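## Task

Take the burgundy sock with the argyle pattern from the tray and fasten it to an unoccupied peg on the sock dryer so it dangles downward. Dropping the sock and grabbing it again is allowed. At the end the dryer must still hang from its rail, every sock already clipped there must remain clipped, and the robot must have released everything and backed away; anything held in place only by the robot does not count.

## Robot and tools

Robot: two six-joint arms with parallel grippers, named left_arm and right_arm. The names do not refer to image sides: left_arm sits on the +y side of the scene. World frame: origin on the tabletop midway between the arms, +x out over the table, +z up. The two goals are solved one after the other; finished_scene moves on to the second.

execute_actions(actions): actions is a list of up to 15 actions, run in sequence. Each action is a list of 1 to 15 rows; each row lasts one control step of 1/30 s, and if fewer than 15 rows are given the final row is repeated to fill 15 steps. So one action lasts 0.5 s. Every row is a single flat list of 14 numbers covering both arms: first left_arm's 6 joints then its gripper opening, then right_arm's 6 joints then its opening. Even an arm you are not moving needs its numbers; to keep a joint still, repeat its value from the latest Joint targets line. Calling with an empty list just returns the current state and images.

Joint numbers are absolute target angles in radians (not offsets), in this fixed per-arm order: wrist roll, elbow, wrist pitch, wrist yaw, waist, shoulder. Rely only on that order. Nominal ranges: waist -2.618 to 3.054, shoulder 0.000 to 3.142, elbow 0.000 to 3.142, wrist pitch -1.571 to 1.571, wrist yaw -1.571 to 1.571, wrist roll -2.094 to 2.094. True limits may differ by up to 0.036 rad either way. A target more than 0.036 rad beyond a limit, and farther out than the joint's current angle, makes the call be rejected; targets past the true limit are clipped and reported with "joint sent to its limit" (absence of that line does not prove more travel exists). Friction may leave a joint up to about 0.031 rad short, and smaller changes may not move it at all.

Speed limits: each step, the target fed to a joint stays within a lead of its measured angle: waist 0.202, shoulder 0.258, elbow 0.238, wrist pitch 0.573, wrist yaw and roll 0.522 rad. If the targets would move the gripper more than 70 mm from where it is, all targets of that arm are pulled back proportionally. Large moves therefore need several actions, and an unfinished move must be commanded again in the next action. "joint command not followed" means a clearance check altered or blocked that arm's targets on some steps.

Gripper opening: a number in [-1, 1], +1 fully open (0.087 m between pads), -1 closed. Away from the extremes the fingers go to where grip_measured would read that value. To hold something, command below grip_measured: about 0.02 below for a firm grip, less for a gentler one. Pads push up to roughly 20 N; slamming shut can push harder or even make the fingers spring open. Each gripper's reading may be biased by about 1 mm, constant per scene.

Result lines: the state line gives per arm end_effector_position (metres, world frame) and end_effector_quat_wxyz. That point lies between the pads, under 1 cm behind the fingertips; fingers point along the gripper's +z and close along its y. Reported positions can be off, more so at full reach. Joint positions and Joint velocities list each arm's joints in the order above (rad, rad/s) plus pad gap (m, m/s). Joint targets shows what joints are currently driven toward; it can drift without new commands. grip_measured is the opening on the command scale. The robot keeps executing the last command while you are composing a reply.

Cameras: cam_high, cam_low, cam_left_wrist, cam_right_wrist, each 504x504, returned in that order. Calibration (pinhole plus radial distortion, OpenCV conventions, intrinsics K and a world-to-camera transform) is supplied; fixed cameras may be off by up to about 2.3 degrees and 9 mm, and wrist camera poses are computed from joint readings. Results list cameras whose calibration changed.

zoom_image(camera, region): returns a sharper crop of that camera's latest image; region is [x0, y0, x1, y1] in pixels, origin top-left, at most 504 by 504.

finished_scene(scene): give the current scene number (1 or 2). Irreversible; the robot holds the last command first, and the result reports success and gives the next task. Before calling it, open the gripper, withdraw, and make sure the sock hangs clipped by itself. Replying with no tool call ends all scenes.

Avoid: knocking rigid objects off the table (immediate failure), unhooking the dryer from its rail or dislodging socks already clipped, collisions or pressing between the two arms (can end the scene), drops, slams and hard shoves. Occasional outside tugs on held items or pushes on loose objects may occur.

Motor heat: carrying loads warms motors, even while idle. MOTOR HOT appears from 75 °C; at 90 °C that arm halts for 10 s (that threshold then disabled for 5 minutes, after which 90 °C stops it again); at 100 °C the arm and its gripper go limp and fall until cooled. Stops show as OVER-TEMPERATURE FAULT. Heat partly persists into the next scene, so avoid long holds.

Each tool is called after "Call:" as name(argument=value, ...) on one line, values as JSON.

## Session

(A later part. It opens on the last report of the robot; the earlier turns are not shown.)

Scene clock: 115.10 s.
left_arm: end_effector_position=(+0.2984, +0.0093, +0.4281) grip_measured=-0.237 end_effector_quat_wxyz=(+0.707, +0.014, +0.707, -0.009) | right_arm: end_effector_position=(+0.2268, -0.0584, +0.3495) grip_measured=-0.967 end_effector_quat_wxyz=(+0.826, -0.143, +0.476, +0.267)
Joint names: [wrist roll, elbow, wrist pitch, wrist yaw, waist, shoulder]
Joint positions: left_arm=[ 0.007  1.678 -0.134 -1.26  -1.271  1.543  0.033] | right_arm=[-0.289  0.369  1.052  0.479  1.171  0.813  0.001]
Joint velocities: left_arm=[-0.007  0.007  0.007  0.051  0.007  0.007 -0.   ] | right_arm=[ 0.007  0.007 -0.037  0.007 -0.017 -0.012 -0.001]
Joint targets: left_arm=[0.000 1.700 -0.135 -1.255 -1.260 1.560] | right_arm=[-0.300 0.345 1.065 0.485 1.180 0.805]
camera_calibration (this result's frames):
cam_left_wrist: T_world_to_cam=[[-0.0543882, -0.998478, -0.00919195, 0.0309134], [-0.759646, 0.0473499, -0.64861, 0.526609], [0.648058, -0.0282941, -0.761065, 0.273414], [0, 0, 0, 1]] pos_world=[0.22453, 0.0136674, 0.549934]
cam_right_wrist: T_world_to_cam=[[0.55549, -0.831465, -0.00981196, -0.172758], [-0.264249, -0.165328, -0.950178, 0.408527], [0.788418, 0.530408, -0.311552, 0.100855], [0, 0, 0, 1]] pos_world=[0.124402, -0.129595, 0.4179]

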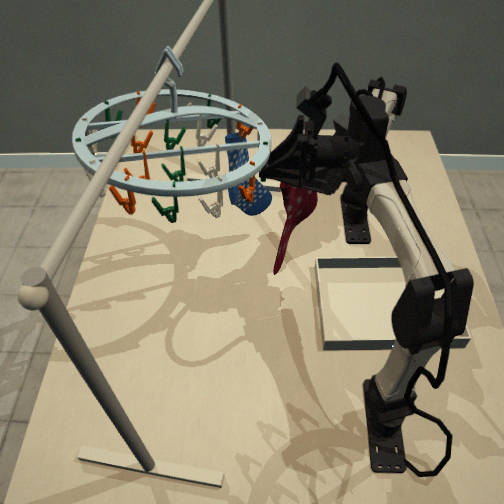

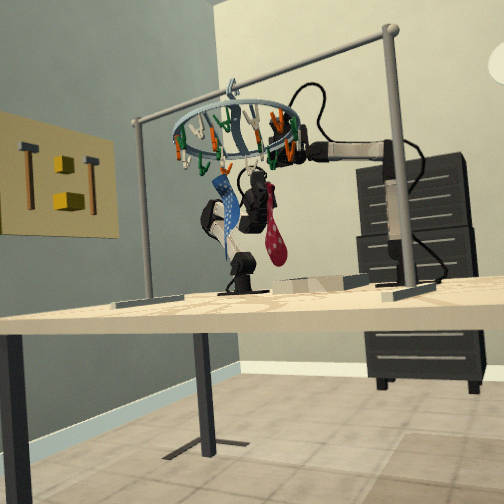

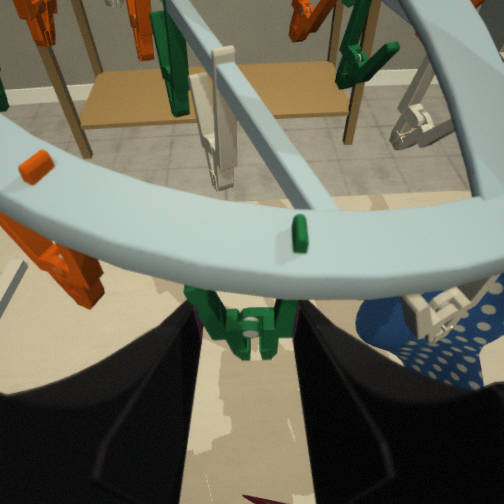

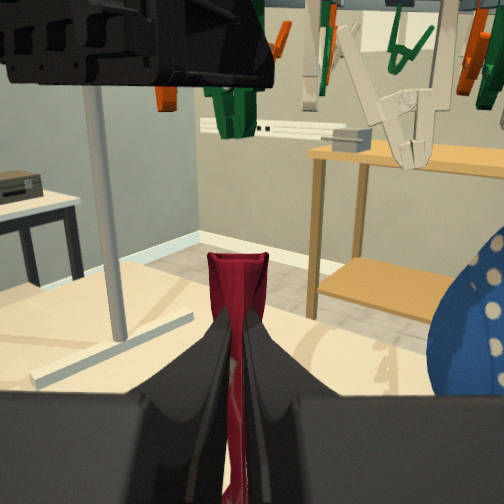

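Call:
execute_actions(actions=[[[0.0,1.70,-0.135,-1.255,-1.26,1.56,-0.30, -0.25,0.46,1.12,0.40,1.08,1.0,-1]],[[0.0,1.70,-0.135,-1.255,-1.26,1.56,-0.30, -0.19,0.56,1.18,0.312,0.975,1.19,-1]],[[0.0,1.70,-0.135,-1.255,-1.26,1.56,-0.30, -0.19,0.56,1.18,0.312,0.975,1.19,-1]]])

Scene clock: 117.70 s.
left_arm: end_effector_position=(+0.2984, +0.0093, +0.4281) grip_measured=-0.237 end_effector_quat_wxyz=(+0.707, +0.014, +0.707, -0.009) | right_arm: end_effector_position=(+0.2921, -0.0114, +0.3429) grip_measured=-0.967 end_effector_quat_wxyz=(+0.821, -0.161, +0.487, +0.251)
Joint names: [wrist roll, elbow, wrist pitch, wrist yaw, waist, shoulder]
Joint positions: left_arm=[ 0.007  1.678 -0.134 -1.26  -1.271  1.543  0.033] | right_arm=[-0.202  0.544  1.167  0.318  0.982  1.188  0.001]
Joint velocities: left_arm=[ 0.022  0.002  0.007 -0.022  0.002  0.007  0.   ] | right_arm=[-0.037 -0.002  0.081 -0.022 -0.017  0.002 -0.001]
Joint targets: left_arm=[-0.000 1.700 -0.135 -1.255 -1.260 1.560] | right_arm=[-0.190 0.560 1.180 0.312 0.975 1.190]
camera_calibration (this result's frames):
cam_left_wrist: T_world_to_cam=[[-0.0543882, -0.998478, -0.00919195, 0.0309134], [-0.759646, 0.0473499, -0.64861, 0.526609], [0.648058, -0.0282941, -0.761065, 0.273414], [0, 0, 0, 1]] pos_world=[0.22453, 0.0136674, 0.549934]
cam_right_wrist: T_world_to_cam=[[0.547065, -0.836548, 0.0301305, -0.181372], [-0.273623, -0.212722, -0.938019, 0.425224], [0.791107, 0.504913, -0.345271, 0.0328632], [0, 0, 0, 1]] pos_world=[0.189575, -0.0778652, 0.41568]

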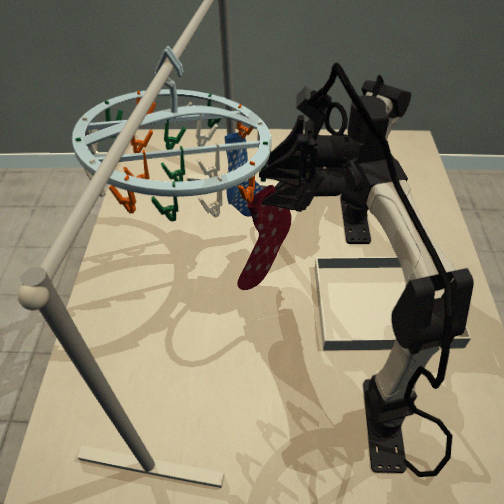

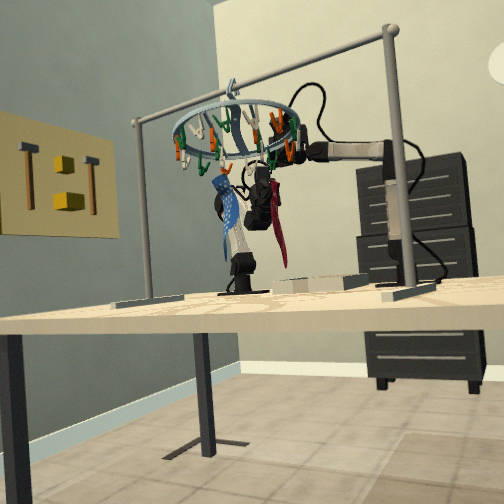

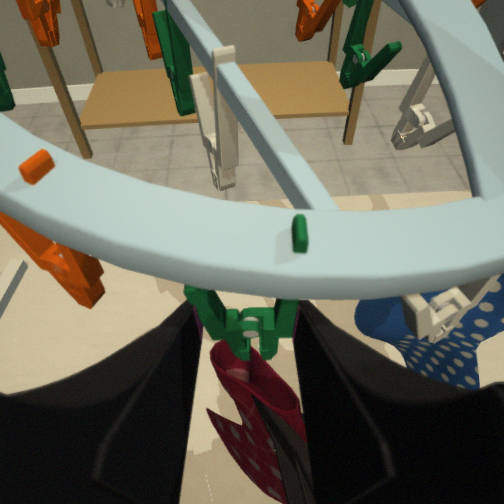

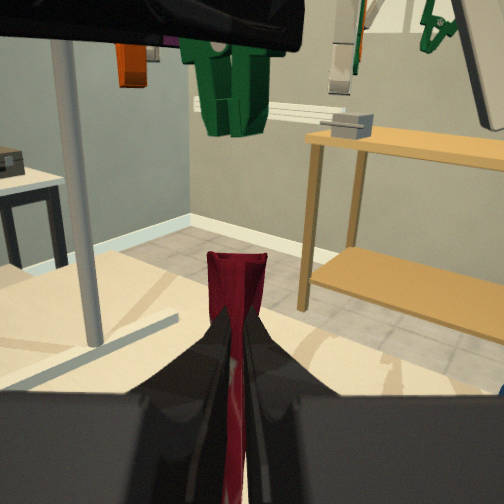

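Call:
zoom_image(camera="cam_left_wrist", region=[170, 290, 330, 450])

Region (170, 290, 330, 450) of cam_left_wrist's 504x504 image, scaled by 3.150, with more detail than that image has.

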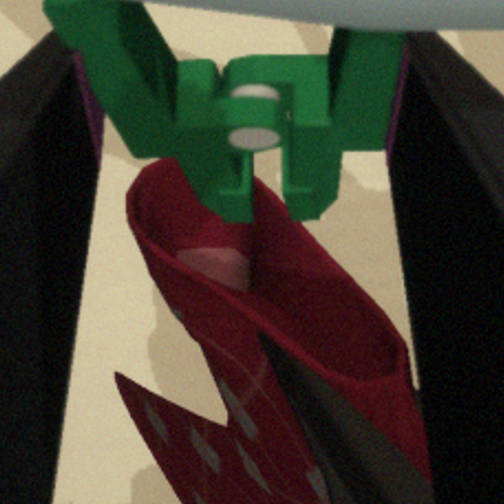

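Call:
execute_actions(actions=[[[0.0,1.70,-0.135,-1.255,-1.26,1.56,-0.30, -0.19,0.53,1.10,0.312,0.975,1.11,-1]],[[0.0,1.70,-0.135,-1.255,-1.26,1.56,-0.30, -0.19,0.512,1.018,0.312,0.975,1.03,-1]],[[0.0,1.70,-0.135,-1.255,-1.26,1.56,-0.30, -0.19,0.512,1.018,0.312,0.975,1.03,-1]]])

Call:
zoom_image(camera="cam_left_wrist", region=[170, 290, 330, 450])

Scene clock: 130.83 s.
left_arm: end_effector_position=(+0.2984, +0.0093, +0.4281) grip_measured=-0.237 end_effector_quat_wxyz=(+0.707, +0.014, +0.707, -0.009) | right_arm: end_effector_position=(+0.2781, -0.0320, +0.3618) grip_measured=-0.967 end_effector_quat_wxyz=(+0.823, -0.158, +0.483, +0.253)
Joint names: [wrist roll, elbow, wrist pitch, wrist yaw, waist, shoulder]
Joint positions: left_arm=[ 0.007  1.678 -0.134 -1.26  -1.271  1.543  0.033] | right_arm=[-0.201  0.535  1.036  0.317  0.982  1.036  0.001]
Joint velocities: left_arm=[-0.022  0.002  0.051 -0.022 -0.007 -0.002 -0.001] | right_arm=[-0.007 -0.007  0.007 -0.007  0.012  0.007 -0.   ]
Joint targets: left_arm=[-0.000 1.700 -0.135 -1.255 -1.260 1.560] | right_arm=[-0.190 0.512 1.018 0.312 0.975 1.030]
camera_calibration (this result's frames):
cam_left_wrist: T_world_to_cam=[[-0.0543882, -0.998478, -0.00919195, 0.0309134], [-0.759646, 0.0473499, -0.64861, 0.526609], [0.648058, -0.0282941, -0.761065, 0.273414], [0, 0, 0, 1]] pos_world=[0.22453, 0.0136674, 0.549934]
cam_right_wrist: T_world_to_cam=[[0.547857, -0.836172, 0.025871, -0.190128], [-0.267116, -0.204152, -0.941791, 0.434631], [0.792781, 0.509057, -0.335201, 0.0569215], [0, 0, 0, 1]] pos_world=[0.175133, -0.0992246, 0.433331]

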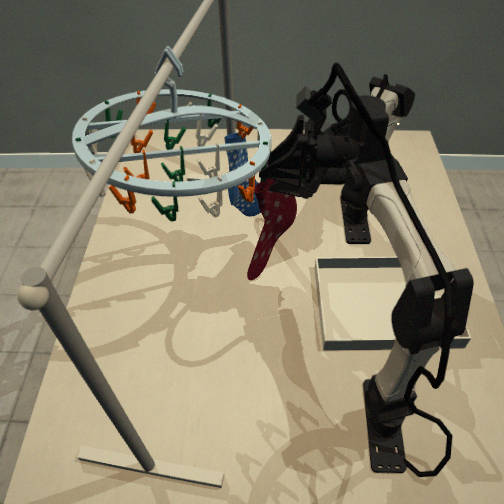

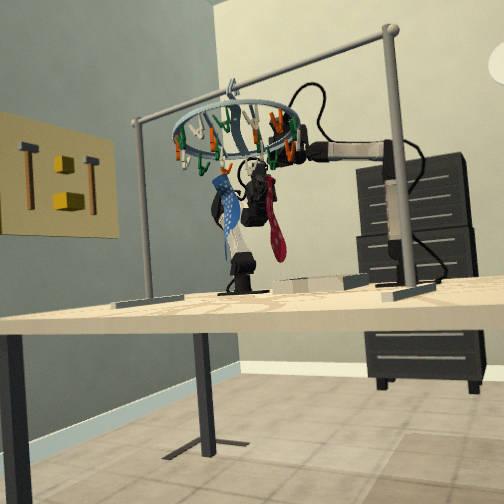

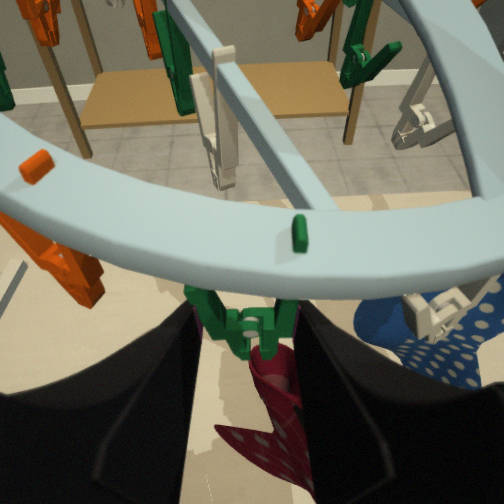

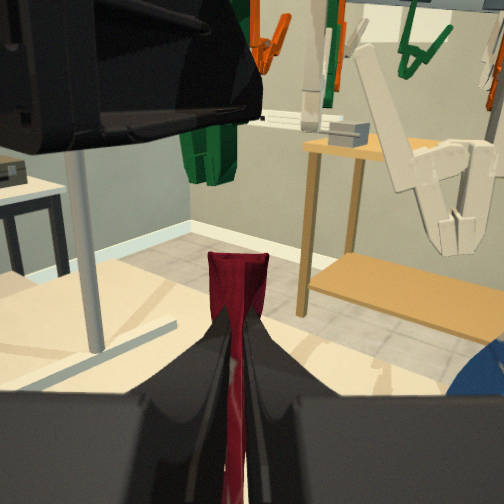

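Region (170, 290, 330, 450) of cam_left_wrist's 504x504 image, scaled by 3.150, with more detail than that image has.

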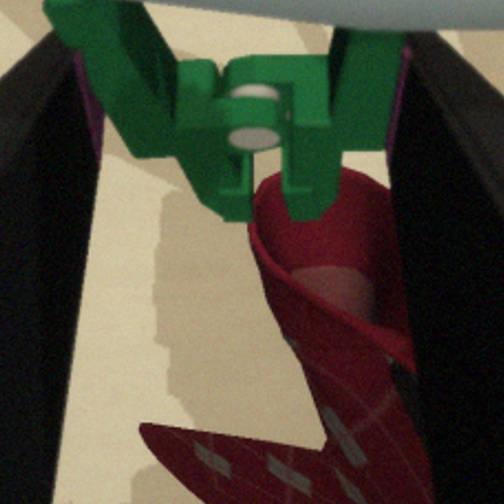

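Call:
execute_actions(actions=[[[0.0,1.70,-0.135,-1.255,-1.26,1.56,-0.30, -0.19,0.575,0.98,0.312,0.975,1.01,-1]],[[0.0,1.70,-0.135,-1.255,-1.26,1.56,-0.30, -0.19,0.598,0.94,0.312,0.975,0.995,-1]]])

Call:
zoom_image(camera="cam_left_wrist", region=[170, 290, 330, 450])

Call:
zoom_image(camera="cam_right_wrist", region=[140, 130, 320, 310])

Scene clock: 133.87 s.
left_arm: end_effector_position=(+0.2984, +0.0093, +0.4281) grip_measured=-0.237 end_effector_quat_wxyz=(+0.707, +0.014, +0.707, -0.009) | right_arm: end_effector_position=(+0.2766, -0.0342, +0.3761) grip_measured=-0.967 end_effector_quat_wxyz=(+0.823, -0.159, +0.483, +0.253)
Joint names: [wrist roll, elbow, wrist pitch, wrist yaw, waist, shoulder]
Joint positions: left_arm=[ 0.007  1.678 -0.134 -1.26  -1.271  1.543  0.033] | right_arm=[-0.201  0.58   0.96   0.317  0.982  1.006  0.001]
Joint velocities: left_arm=[ 0.051 -0.012 -0.007  0.037 -0.022 -0.012 -0.   ] | right_arm=[ 0.022 -0.002 -0.037  0.022  0.012 -0.017 -0.001]
Joint targets: left_arm=[-0.000 1.700 -0.135 -1.255 -1.260 1.560] | right_arm=[-0.190 0.598 0.940 0.312 0.975 0.995]
camera_calibration (this result's frames):
cam_left_wrist: T_world_to_cam=[[-0.0543882, -0.998478, -0.00919195, 0.0309134], [-0.759646, 0.0473499, -0.64861, 0.526609], [0.648058, -0.0282941, -0.761065, 0.273414], [0, 0, 0, 1]] pos_world=[0.22453, 0.0136674, 0.549934]
cam_right_wrist: T_world_to_cam=[[0.547863, -0.836163, 0.0260194, -0.191573], [-0.267316, -0.204451, -0.94167, 0.447246], [0.79271, 0.508951, -0.335531, 0.0641119], [0, 0, 0, 1]] pos_world=[0.17369, -0.101376, 0.447655]

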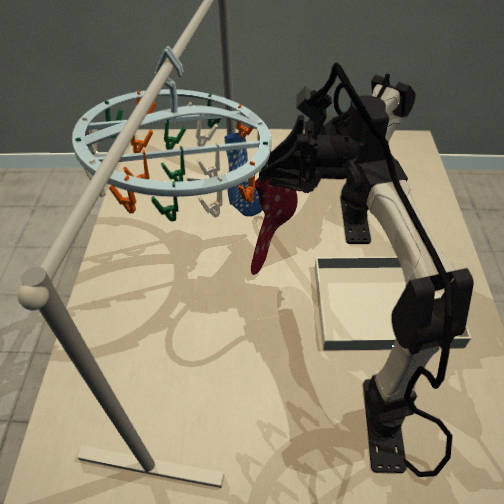

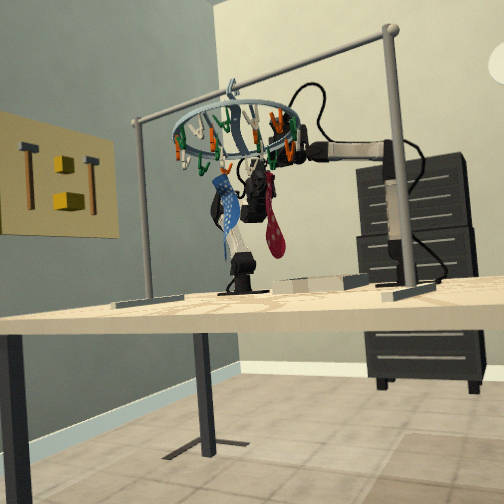

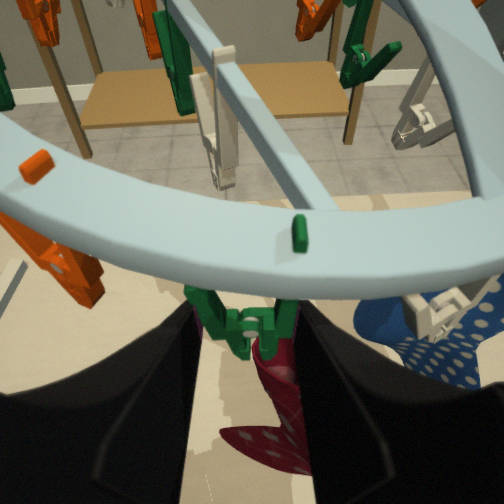

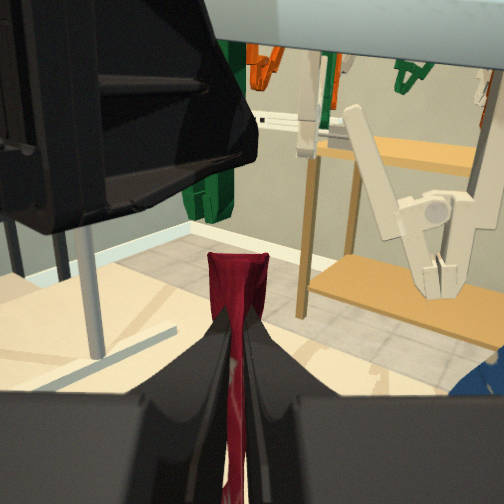

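Region (170, 290, 330, 450) of cam_left_wrist's 504x504 image, scaled by 3.150, with more detail than that image has.

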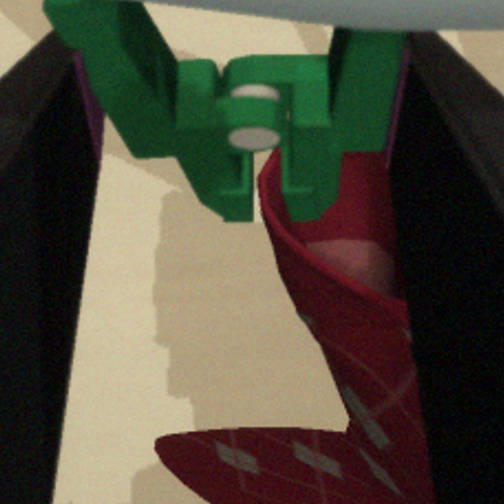

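Region (140, 130, 320, 310) of cam_right_wrist's 504x504 image, scaled by 2.800, with more detail than that image has.

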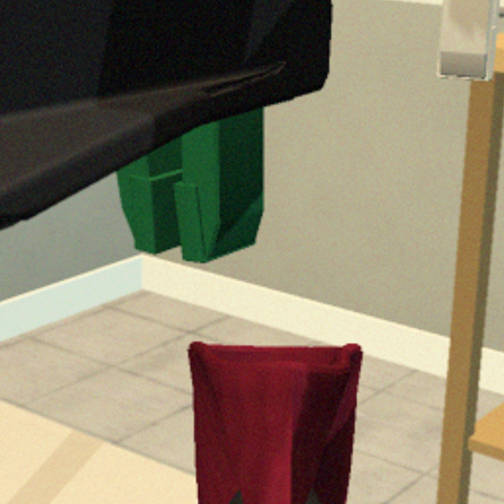

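Call:
execute_actions(actions=[[[0.0,1.70,-0.135,-1.255,-1.26,1.56,-0.30, -0.19,0.62,0.913,0.312,0.975,0.99,-1]],[[0.0,1.70,-0.135,-1.255,-1.26,1.56,-0.30, -0.19,0.642,0.886,0.312,0.975,0.985,-1]]])

Call:
zoom_image(camera="cam_left_wrist", region=[170, 290, 330, 450])

Call:
zoom_image(camera="cam_right_wrist", region=[140, 130, 320, 310])

Scene clock: 138.33 s.
left_arm: end_effector_position=(+0.2984, +0.0093, +0.4281) grip_measured=-0.237 end_effector_quat_wxyz=(+0.707, +0.014, +0.707, -0.009) | right_arm: end_effector_position=(+0.2767, -0.0340, +0.3876) grip_measured=-0.967 end_effector_quat_wxyz=(+0.823, -0.159, +0.483, +0.253)
Joint names: [wrist roll, elbow, wrist pitch, wrist yaw, waist, shoulder]
Joint positions: left_arm=[ 0.007  1.678 -0.134 -1.26  -1.271  1.543  0.033] | right_arm=[-0.201  0.624  0.905  0.317  0.982  0.996  0.001]
Joint velocities: left_arm=[-0.022 -0.007  0.051  0.037 -0.007  0.002 -0.   ] | right_arm=[ 0.037 -0.002  0.007  0.007 -0.002 -0.012  0.001]
Joint targets: left_arm=[0.000 1.700 -0.135 -1.255 -1.260 1.560] | right_arm=[-0.190 0.642 0.886 0.312 0.975 0.985]
camera_calibration (this result's frames):
cam_left_wrist: T_world_to_cam=[[-0.0543882, -0.998478, -0.00919195, 0.0309134], [-0.759646, 0.0473499, -0.64861, 0.526609], [0.648058, -0.0282941, -0.761065, 0.273414], [0, 0, 0, 1]] pos_world=[0.22453, 0.0136674, 0.549934]
cam_right_wrist: T_world_to_cam=[[0.548044, -0.836036, 0.0262793, -0.191953], [-0.26826, -0.205436, -0.941187, 0.458159], [0.792265, 0.508762, -0.336863, 0.0684933], [0, 0, 0, 1]] pos_world=[0.17384, -0.101204, 0.459331]

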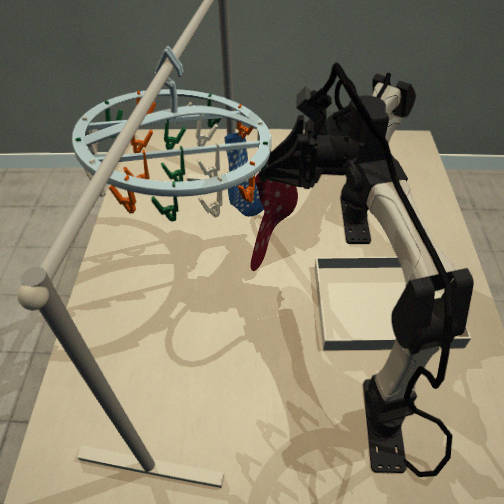

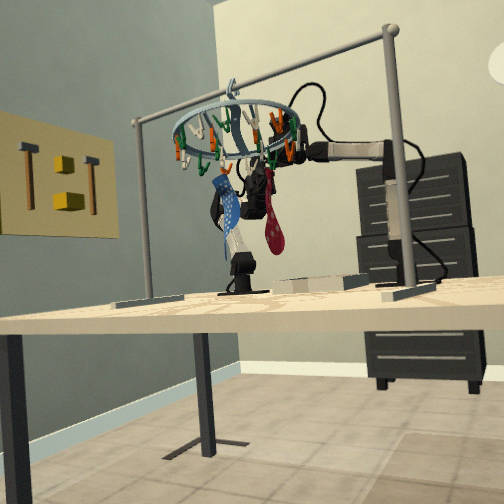

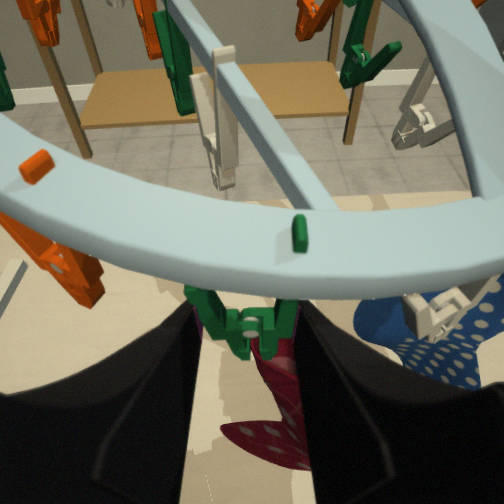

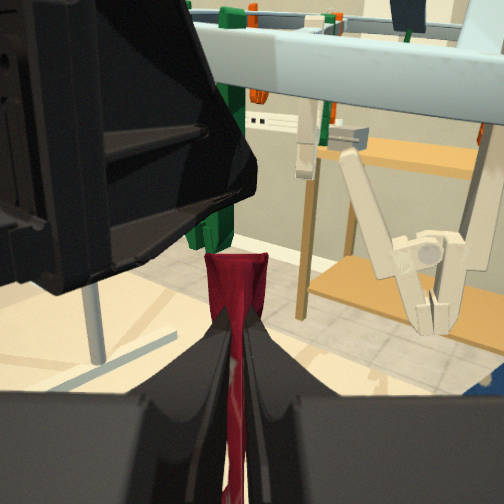

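Region (170, 290, 330, 450) of cam_left_wrist's 504x504 image, scaled by 3.150, with more detail than that image has.

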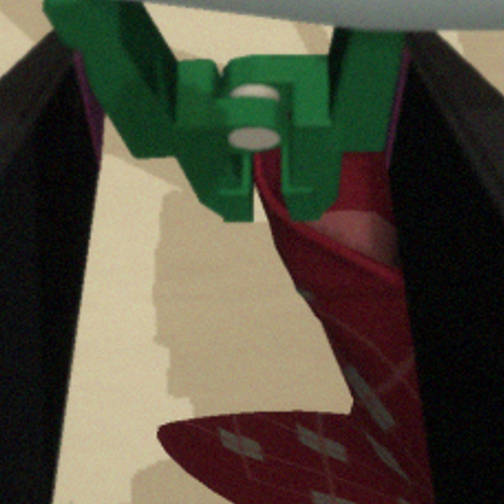

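Region (140, 130, 320, 310) of cam_right_wrist's 504x504 image, scaled by 2.800, with more detail than that image has.

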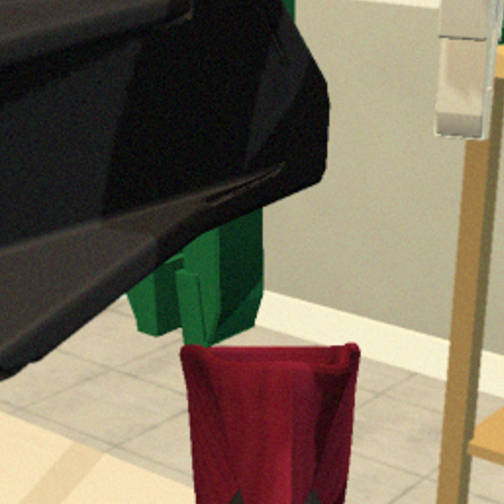

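Call:
execute_actions(actions=[[[0.0,1.70,-0.135,-1.255,-1.26,1.56,-0.30, -0.19,0.642,0.875,0.312,1.0,0.975,-1]],[[0.0,1.70,-0.135,-1.255,-1.26,1.56,-0.30, -0.19,0.666,0.844,0.312,1.0,0.968,-1]]])

Call:
zoom_image(camera="cam_left_wrist", region=[170, 290, 330, 450])

Call:
zoom_image(camera="cam_right_wrist", region=[140, 160, 320, 340])

Scene clock: 142.90 s.
left_arm: end_effector_position=(+0.2984, +0.0093, +0.4281) grip_measured=-0.237 end_effector_quat_wxyz=(+0.707, +0.014, +0.707, -0.009) | right_arm: end_effector_position=(+0.2728, -0.0338, +0.3953) grip_measured=-0.967 end_effector_quat_wxyz=(+0.822, -0.161, +0.483, +0.257)
Joint names: [wrist roll, elbow, wrist pitch, wrist yaw, waist, shoulder]
Joint positions: left_arm=[ 0.007  1.678 -0.134 -1.26  -1.271  1.543  0.033] | right_arm=[-0.201  0.648  0.863  0.317  0.991  0.979  0.001]
Joint velocities: left_arm=[-0.022  0.002 -0.051  0.037  0.007 -0.022 -0.001] | right_arm=[-0.022  0.017 -0.022  0.022 -0.007 -0.002 -0.001]
Joint targets: left_arm=[-0.000 1.700 -0.135 -1.255 -1.260 1.560] | right_arm=[-0.190 0.666 0.844 0.312 1.000 0.968]
camera_calibration (this result's frames):
cam_left_wrist: T_world_to_cam=[[-0.0543882, -0.998478, -0.00919195, 0.0309134], [-0.759646, 0.0473499, -0.64861, 0.526609], [0.648058, -0.0282941, -0.761065, 0.273414], [0, 0, 0, 1]] pos_world=[0.22453, 0.0136674, 0.549934]
cam_right_wrist: T_world_to_cam=[[0.556004, -0.830755, 0.0265759, -0.191956], [-0.266683, -0.208585, -0.940942, 0.46374], [0.787236, 0.51608, -0.337523, 0.075911], [0, 0, 0, 1]] pos_world=[0.17064, -0.101915, 0.467076]

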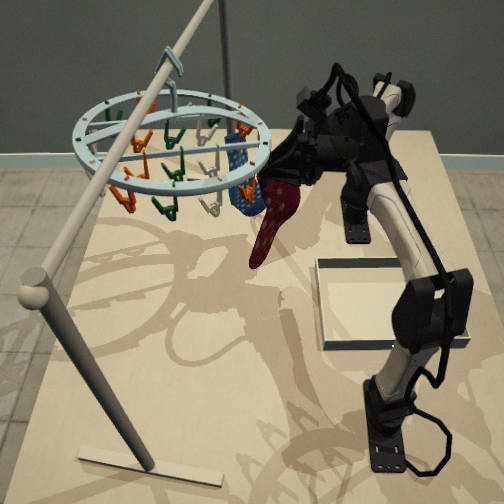

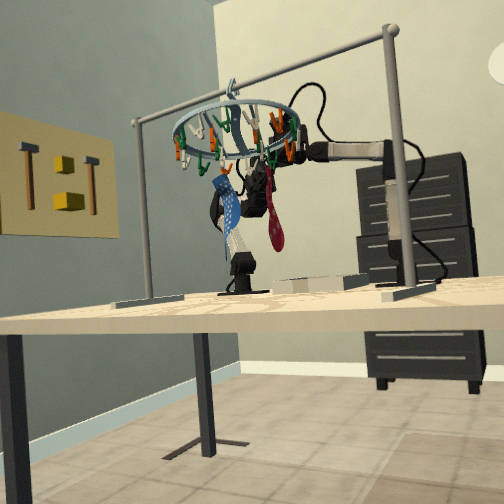

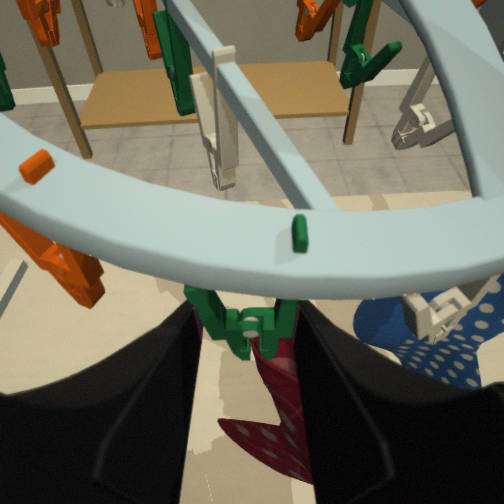

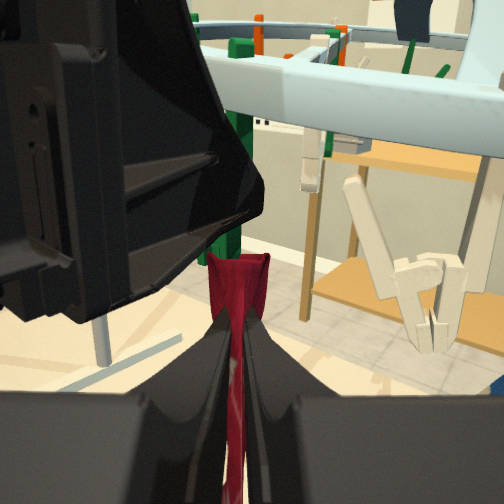

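Region (170, 290, 330, 450) of cam_left_wrist's 504x504 image, scaled by 3.150, with more detail than that image has.

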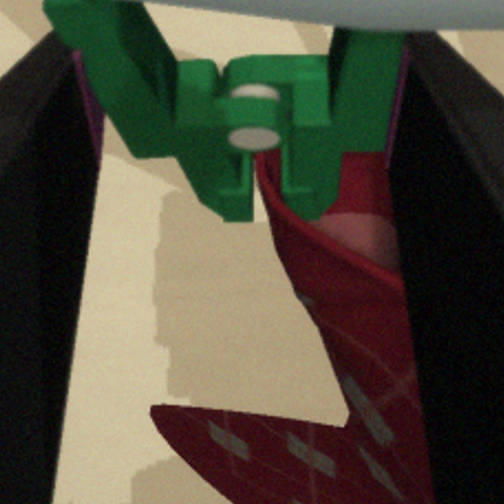

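Region (140, 160, 320, 340) of cam_right_wrist's 504x504 image, scaled by 2.800, with more detail than that image has.

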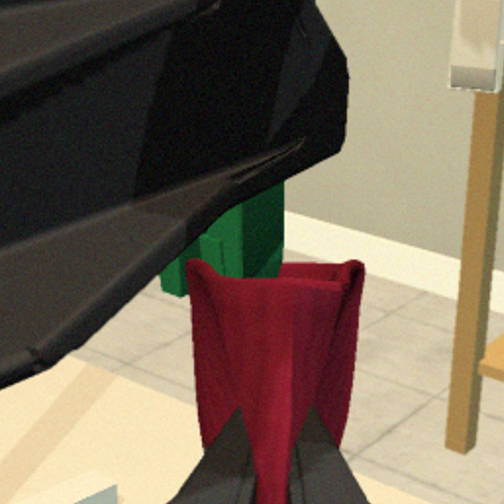

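Call:
execute_actions(actions=[[[0.0,1.70,-0.135,-1.255,-1.26,1.56,-0.30, -0.19,0.685,0.823,0.312,1.0,0.966,-1]],[[0.0,1.70,-0.135,-1.255,-1.26,1.56,-0.30, -0.19,0.704,0.802,0.312,1.0,0.964,-1]]])

Call:
zoom_image(camera="cam_left_wrist", region=[170, 290, 330, 450])

Call:
zoom_image(camera="cam_right_wrist", region=[140, 160, 320, 340])

Scene clock: 144.87 s.
left_arm: end_effector_position=(+0.2984, +0.0093, +0.4281) grip_measured=-0.237 end_effector_quat_wxyz=(+0.707, +0.014, +0.707, -0.009) | right_arm: end_effector_position=(+0.2734, -0.0329, +0.4035) grip_measured=-0.967 end_effector_quat_wxyz=(+0.820, -0.163, +0.484, +0.256)
Joint names: [wrist roll, elbow, wrist pitch, wrist yaw, waist, shoulder]
Joint positions: left_arm=[ 0.007  1.678 -0.134 -1.26  -1.271  1.543  0.033] | right_arm=[-0.201  0.685  0.821  0.317  0.991  0.979  0.001]
Joint velocities: left_arm=[-0.022 -0.012 -0.007 -0.037 -0.002 -0.012 -0.001] | right_arm=[ 0.051 -0.002  0.037  0.051  0.007  0.007 -0.001]
Joint targets: left_arm=[0.000 1.700 -0.135 -1.255 -1.260 1.560] | right_arm=[-0.190 0.704 0.802 0.312 1.000 0.964]
camera_calibration (this result's frames):
cam_left_wrist: T_world_to_cam=[[-0.0543882, -0.998478, -0.00919195, 0.0309134], [-0.759646, 0.0473499, -0.64861, 0.526609], [0.648058, -0.0282941, -0.761065, 0.273414], [0, 0, 0, 1]] pos_world=[0.22453, 0.0136674, 0.549934]
cam_right_wrist: T_world_to_cam=[[0.556085, -0.830632, 0.028652, -0.192587], [-0.269441, -0.212781, -0.939216, 0.471737], [0.786239, 0.514563, -0.34213, 0.0797758], [0, 0, 0, 1]] pos_world=[0.171477, -0.100642, 0.475875]

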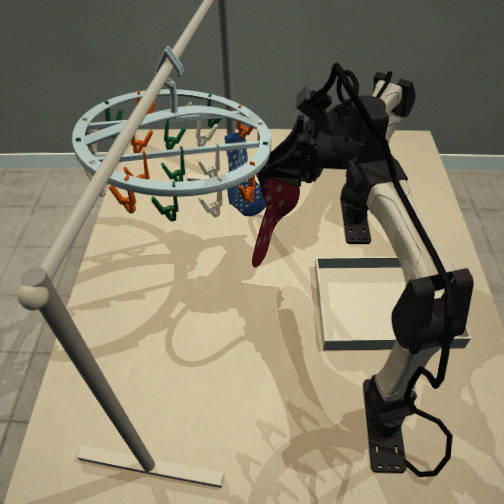

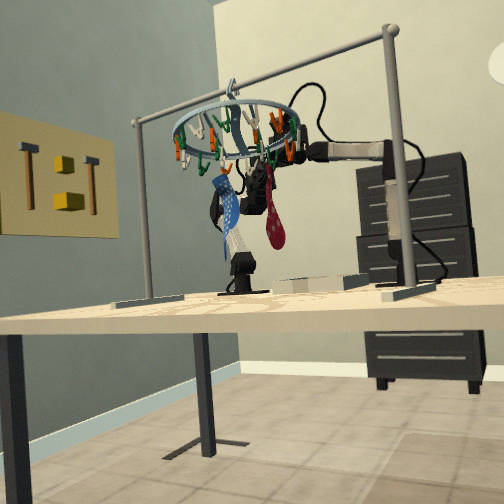

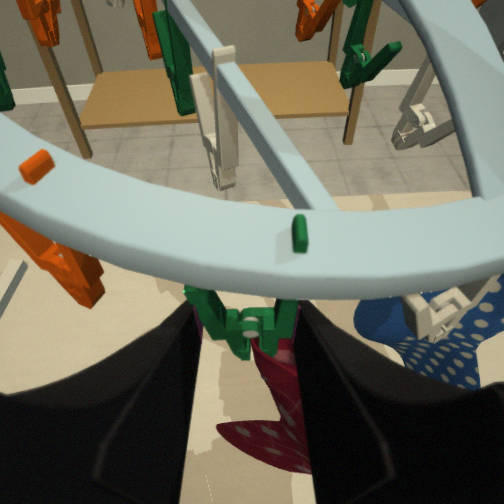

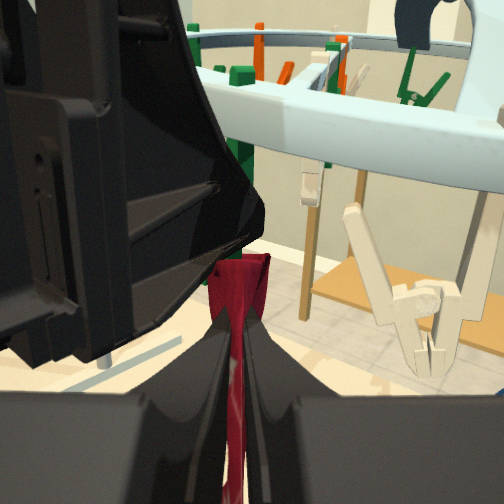

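Region (170, 290, 330, 450) of cam_left_wrist's 504x504 image, scaled by 3.150, with more detail than that image has.

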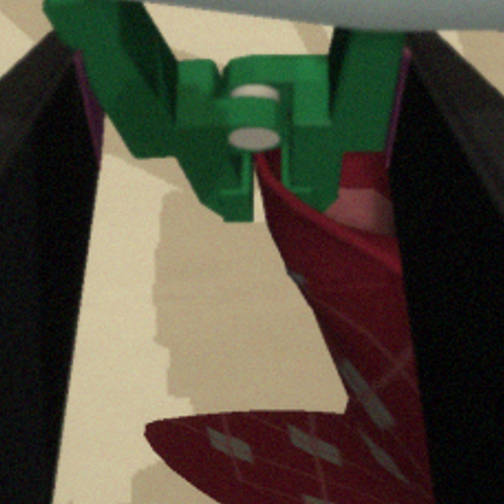

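Region (140, 160, 320, 340) of cam_right_wrist's 504x504 image, scaled by 2.800, with more detail than that image has.

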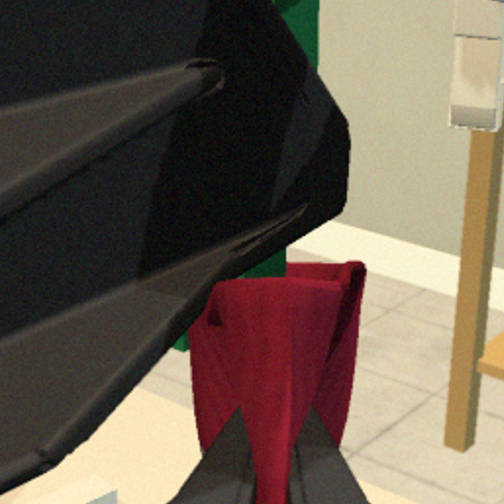

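Call:
execute_actions(actions=[[[0.0,1.70,-0.135,-1.255,-1.26,1.56,-0.30, -0.19,0.726,0.782,0.312,1.0,0.960,-1]],[[0.0,1.70,-0.135,-1.255,-1.26,1.56,-0.30, -0.19,0.726,0.782,0.312,1.0,0.960,-1]]])

Call:
zoom_image(camera="cam_left_wrist", region=[170, 290, 330, 450])

Scene clock: 146.77 s.
left_arm: end_effector_position=(+0.2984, +0.0093, +0.4281) grip_measured=-0.237 end_effector_quat_wxyz=(+0.707, +0.014, +0.707, -0.009) | right_arm: end_effector_position=(+0.2723, -0.0345, +0.4117) grip_measured=-0.967 end_effector_quat_wxyz=(+0.822, -0.161, +0.482, +0.257)
Joint names: [wrist roll, elbow, wrist pitch, wrist yaw, waist, shoulder]
Joint positions: left_arm=[ 0.007  1.678 -0.134 -1.26  -1.271  1.543  0.033] | right_arm=[-0.201  0.707  0.8    0.317  0.991  0.972  0.001]
Joint velocities: left_arm=[ 0.007 -0.012 -0.022  0.007 -0.012 -0.017 -0.001] | right_arm=[-0.037  0.002  0.051 -0.037  0.007  0.002  0.   ]
Joint targets: left_arm=[-0.000 1.700 -0.135 -1.255 -1.260 1.560] | right_arm=[-0.190 0.726 0.782 0.312 1.000 0.960]
camera_calibration (this result's frames):
cam_left_wrist: T_world_to_cam=[[-0.0543882, -0.998478, -0.00919195, 0.0309134], [-0.759646, 0.0473499, -0.64861, 0.526609], [0.648058, -0.0282941, -0.761065, 0.273414], [0, 0, 0, 1]] pos_world=[0.22453, 0.0136674, 0.549934]
cam_right_wrist: T_world_to_cam=[[0.55596, -0.830821, 0.0253892, -0.192233], [-0.265105, -0.206184, -0.941917, 0.478969], [0.787799, 0.516937, -0.334885, 0.0809975], [0, 0, 0, 1]] pos_world=[0.170041, -0.102826, 0.483155]

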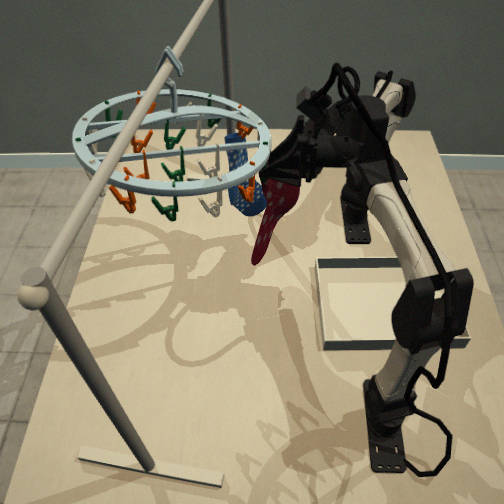

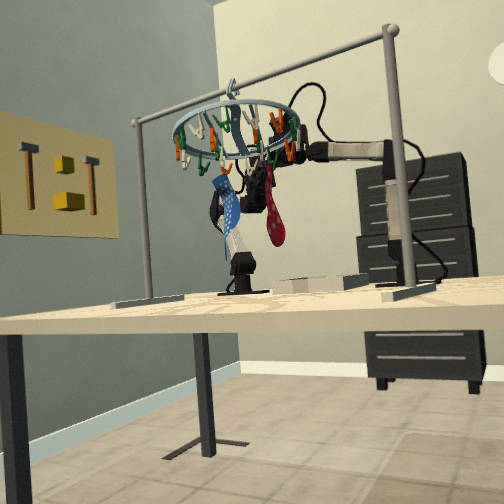

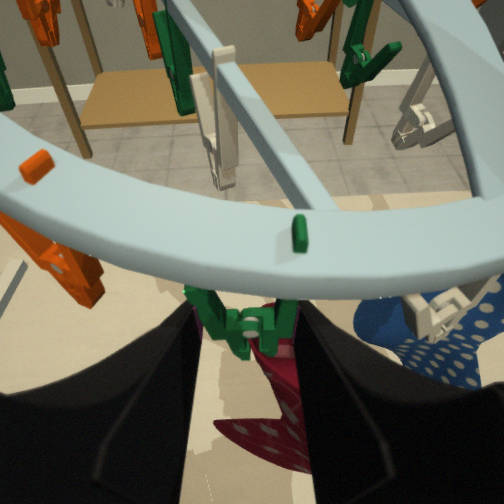

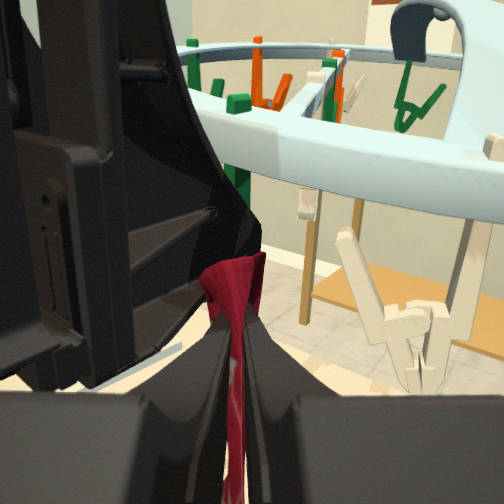

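Region (170, 290, 330, 450) of cam_left_wrist's 504x504 image, scaled by 3.150, with more detail than that image has.

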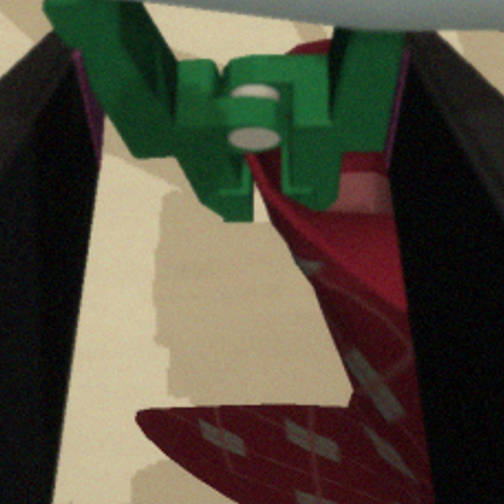

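Call:
execute_actions(actions=[[[0.0,1.70,-0.135,-1.255,-1.26,1.56,-0.22, -0.19,0.726,0.782,0.312,1.0,0.960,-1],[0.0,1.70,-0.135,-1.255,-1.26,1.56,-0.20, -0.19,0.726,0.782,0.312,1.0,0.960,-1],[0.0,1.70,-0.135,-1.255,-1.26,1.56,-0.18, -0.19,0.726,0.782,0.312,1.0,0.960,-1],[0.0,1.70,-0.135,-1.255,-1.26,1.56,-0.16, -0.19,0.726,0.782,0.312,1.0,0.960,-1],[0.0,1.70,-0.135,-1.255,-1.26,1.56,-0.14, -0.19,0.726,0.782,0.312,1.0,0.960,-1],[0.0,1.70,-0.135,-1.255,-1.26,1.56,-0.12, -0.19,0.726,0.782,0.312,1.0,0.960,-1],[0.0,1.70,-0.135,-1.255,-1.26,1.56,-0.10, -0.19,0.726,0.782,0.312,1.0,0.960,-1],[0.0,1.70,-0.135,-1.255,-1.26,1.56,-0.08, -0.19,0.726,0.782,0.312,1.0,0.960,-1],[0.0,1.70,-0.135,-1.255,-1.26,1.56,-0.06, -0.19,0.726,0.782,0.312,1.0,0.960,-1],[0.0,1.70,-0.135,-1.255,-1.26,1.56,-0.04, -0.19,0.726,0.782,0.312,1.0,0.960,-1],[0.0,1.70,-0.135,-1.255,-1.26,1.56,-0.02, -0.19,0.726,0.782,0.312,1.0,0.960,-1],[0.0,1.70,-0.135,-1.255,-1.26,1.56,0.0, -0.19,0.726,0.782,0.312,1.0,0.960,-1],[0.0,1.70,-0.135,-1.255,-1.26,1.56,0.03, -0.19,0.726,0.782,0.312,1.0,0.960,-1],[0.0,1.70,-0.135,-1.255,-1.26,1.56,0.06, -0.19,0.726,0.782,0.312,1.0,0.960,-1],[0.0,1.70,-0.135,-1.255,-1.26,1.56,0.1, -0.19,0.726,0.782,0.312,1.0,0.960,-1]],[[0.0,1.70,-0.135,-1.255,-1.26,1.56,0.2, -0.19,0.726,0.782,0.312,1.0,0.960,-1]]])

Call:
zoom_image(camera="cam_left_wrist", region=[150, 270, 350, 450])

Scene clock: 150.30 s.
left_arm: end_effector_position=(+0.2992, +0.0111, +0.4281) grip_measured=+0.200 end_effector_quat_wxyz=(+0.707, +0.011, +0.707, -0.006) | right_arm: end_effector_position=(+0.2737, -0.0362, +0.4110) grip_measured=-0.968 end_effector_quat_wxyz=(+0.822, -0.156, +0.485, +0.254)
Joint names: [wrist roll, elbow, wrist pitch, wrist yaw, waist, shoulder]
Joint positions: left_arm=[ 0.007  1.678 -0.134 -1.266 -1.269  1.543  0.052] | right_arm=[-0.201  0.707  0.799  0.329  0.991  0.972  0.001]
Joint velocities: left_arm=[-0.007 -0.012 -0.007 -0.007  0.002 -0.012  0.001] | right_arm=[-0.022 -0.017  0.081 -0.066 -0.007  0.022 -0.   ]
Joint targets: left_arm=[0.000 1.700 -0.135 -1.255 -1.260 1.560] | right_arm=[-0.190 0.726 0.782 0.312 1.000 0.960]
camera_calibration (this result's frames):
cam_left_wrist: T_world_to_cam=[[-0.0456255, -0.998913, -0.0095728, 0.0302954], [-0.760028, 0.0409301, -0.648601, 0.527364], [0.648287, -0.0223171, -0.761069, 0.27277], [0, 0, 0, 1]] pos_world=[0.22536, 0.0147649, 0.549935]
cam_right_wrist: T_world_to_cam=[[0.547062, -0.836854, 0.0199479, -0.189891], [-0.272946, -0.200855, -0.940828, 0.480269], [0.791343, 0.509247, -0.338296, 0.0806673], [0, 0, 0, 1]] pos_world=[0.171134, -0.103527, 0.482928]

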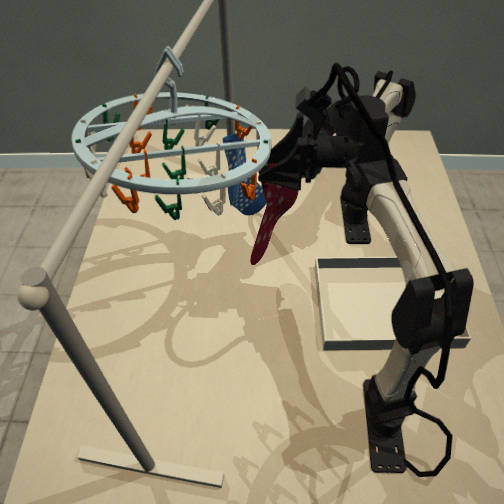

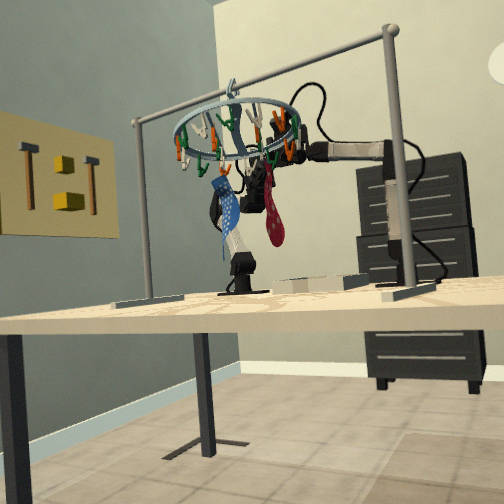

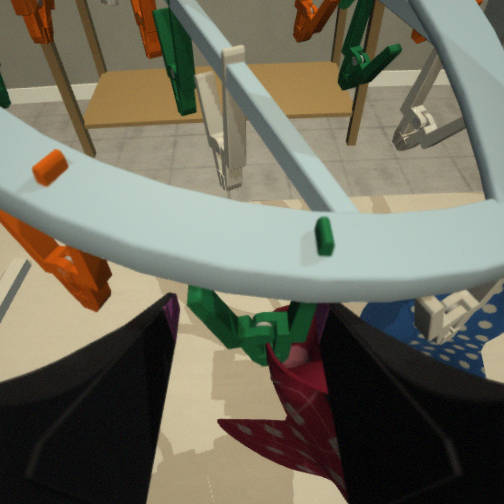

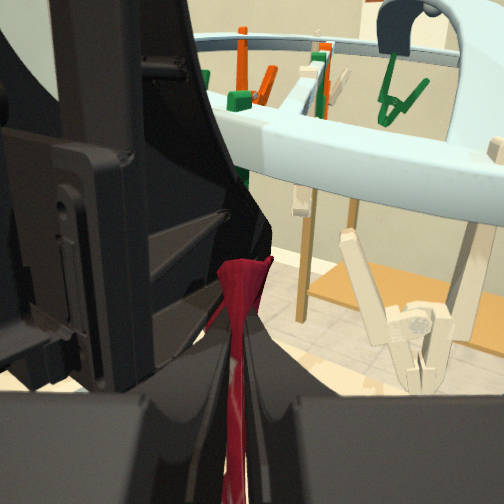

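Region (150, 270, 350, 450) of cam_left_wrist's 504x504 image, scaled by 2.520, with more detail than that image has; it fills the top 454 rows of this view, and the rest is white.

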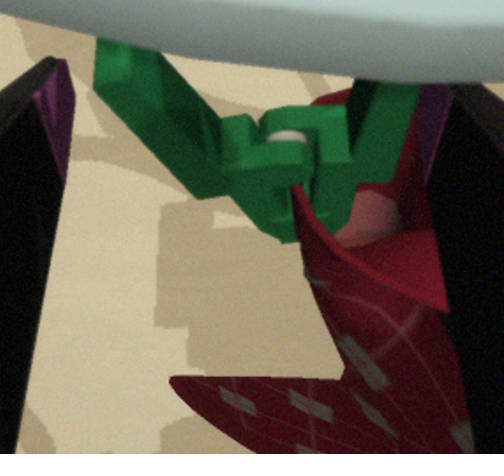

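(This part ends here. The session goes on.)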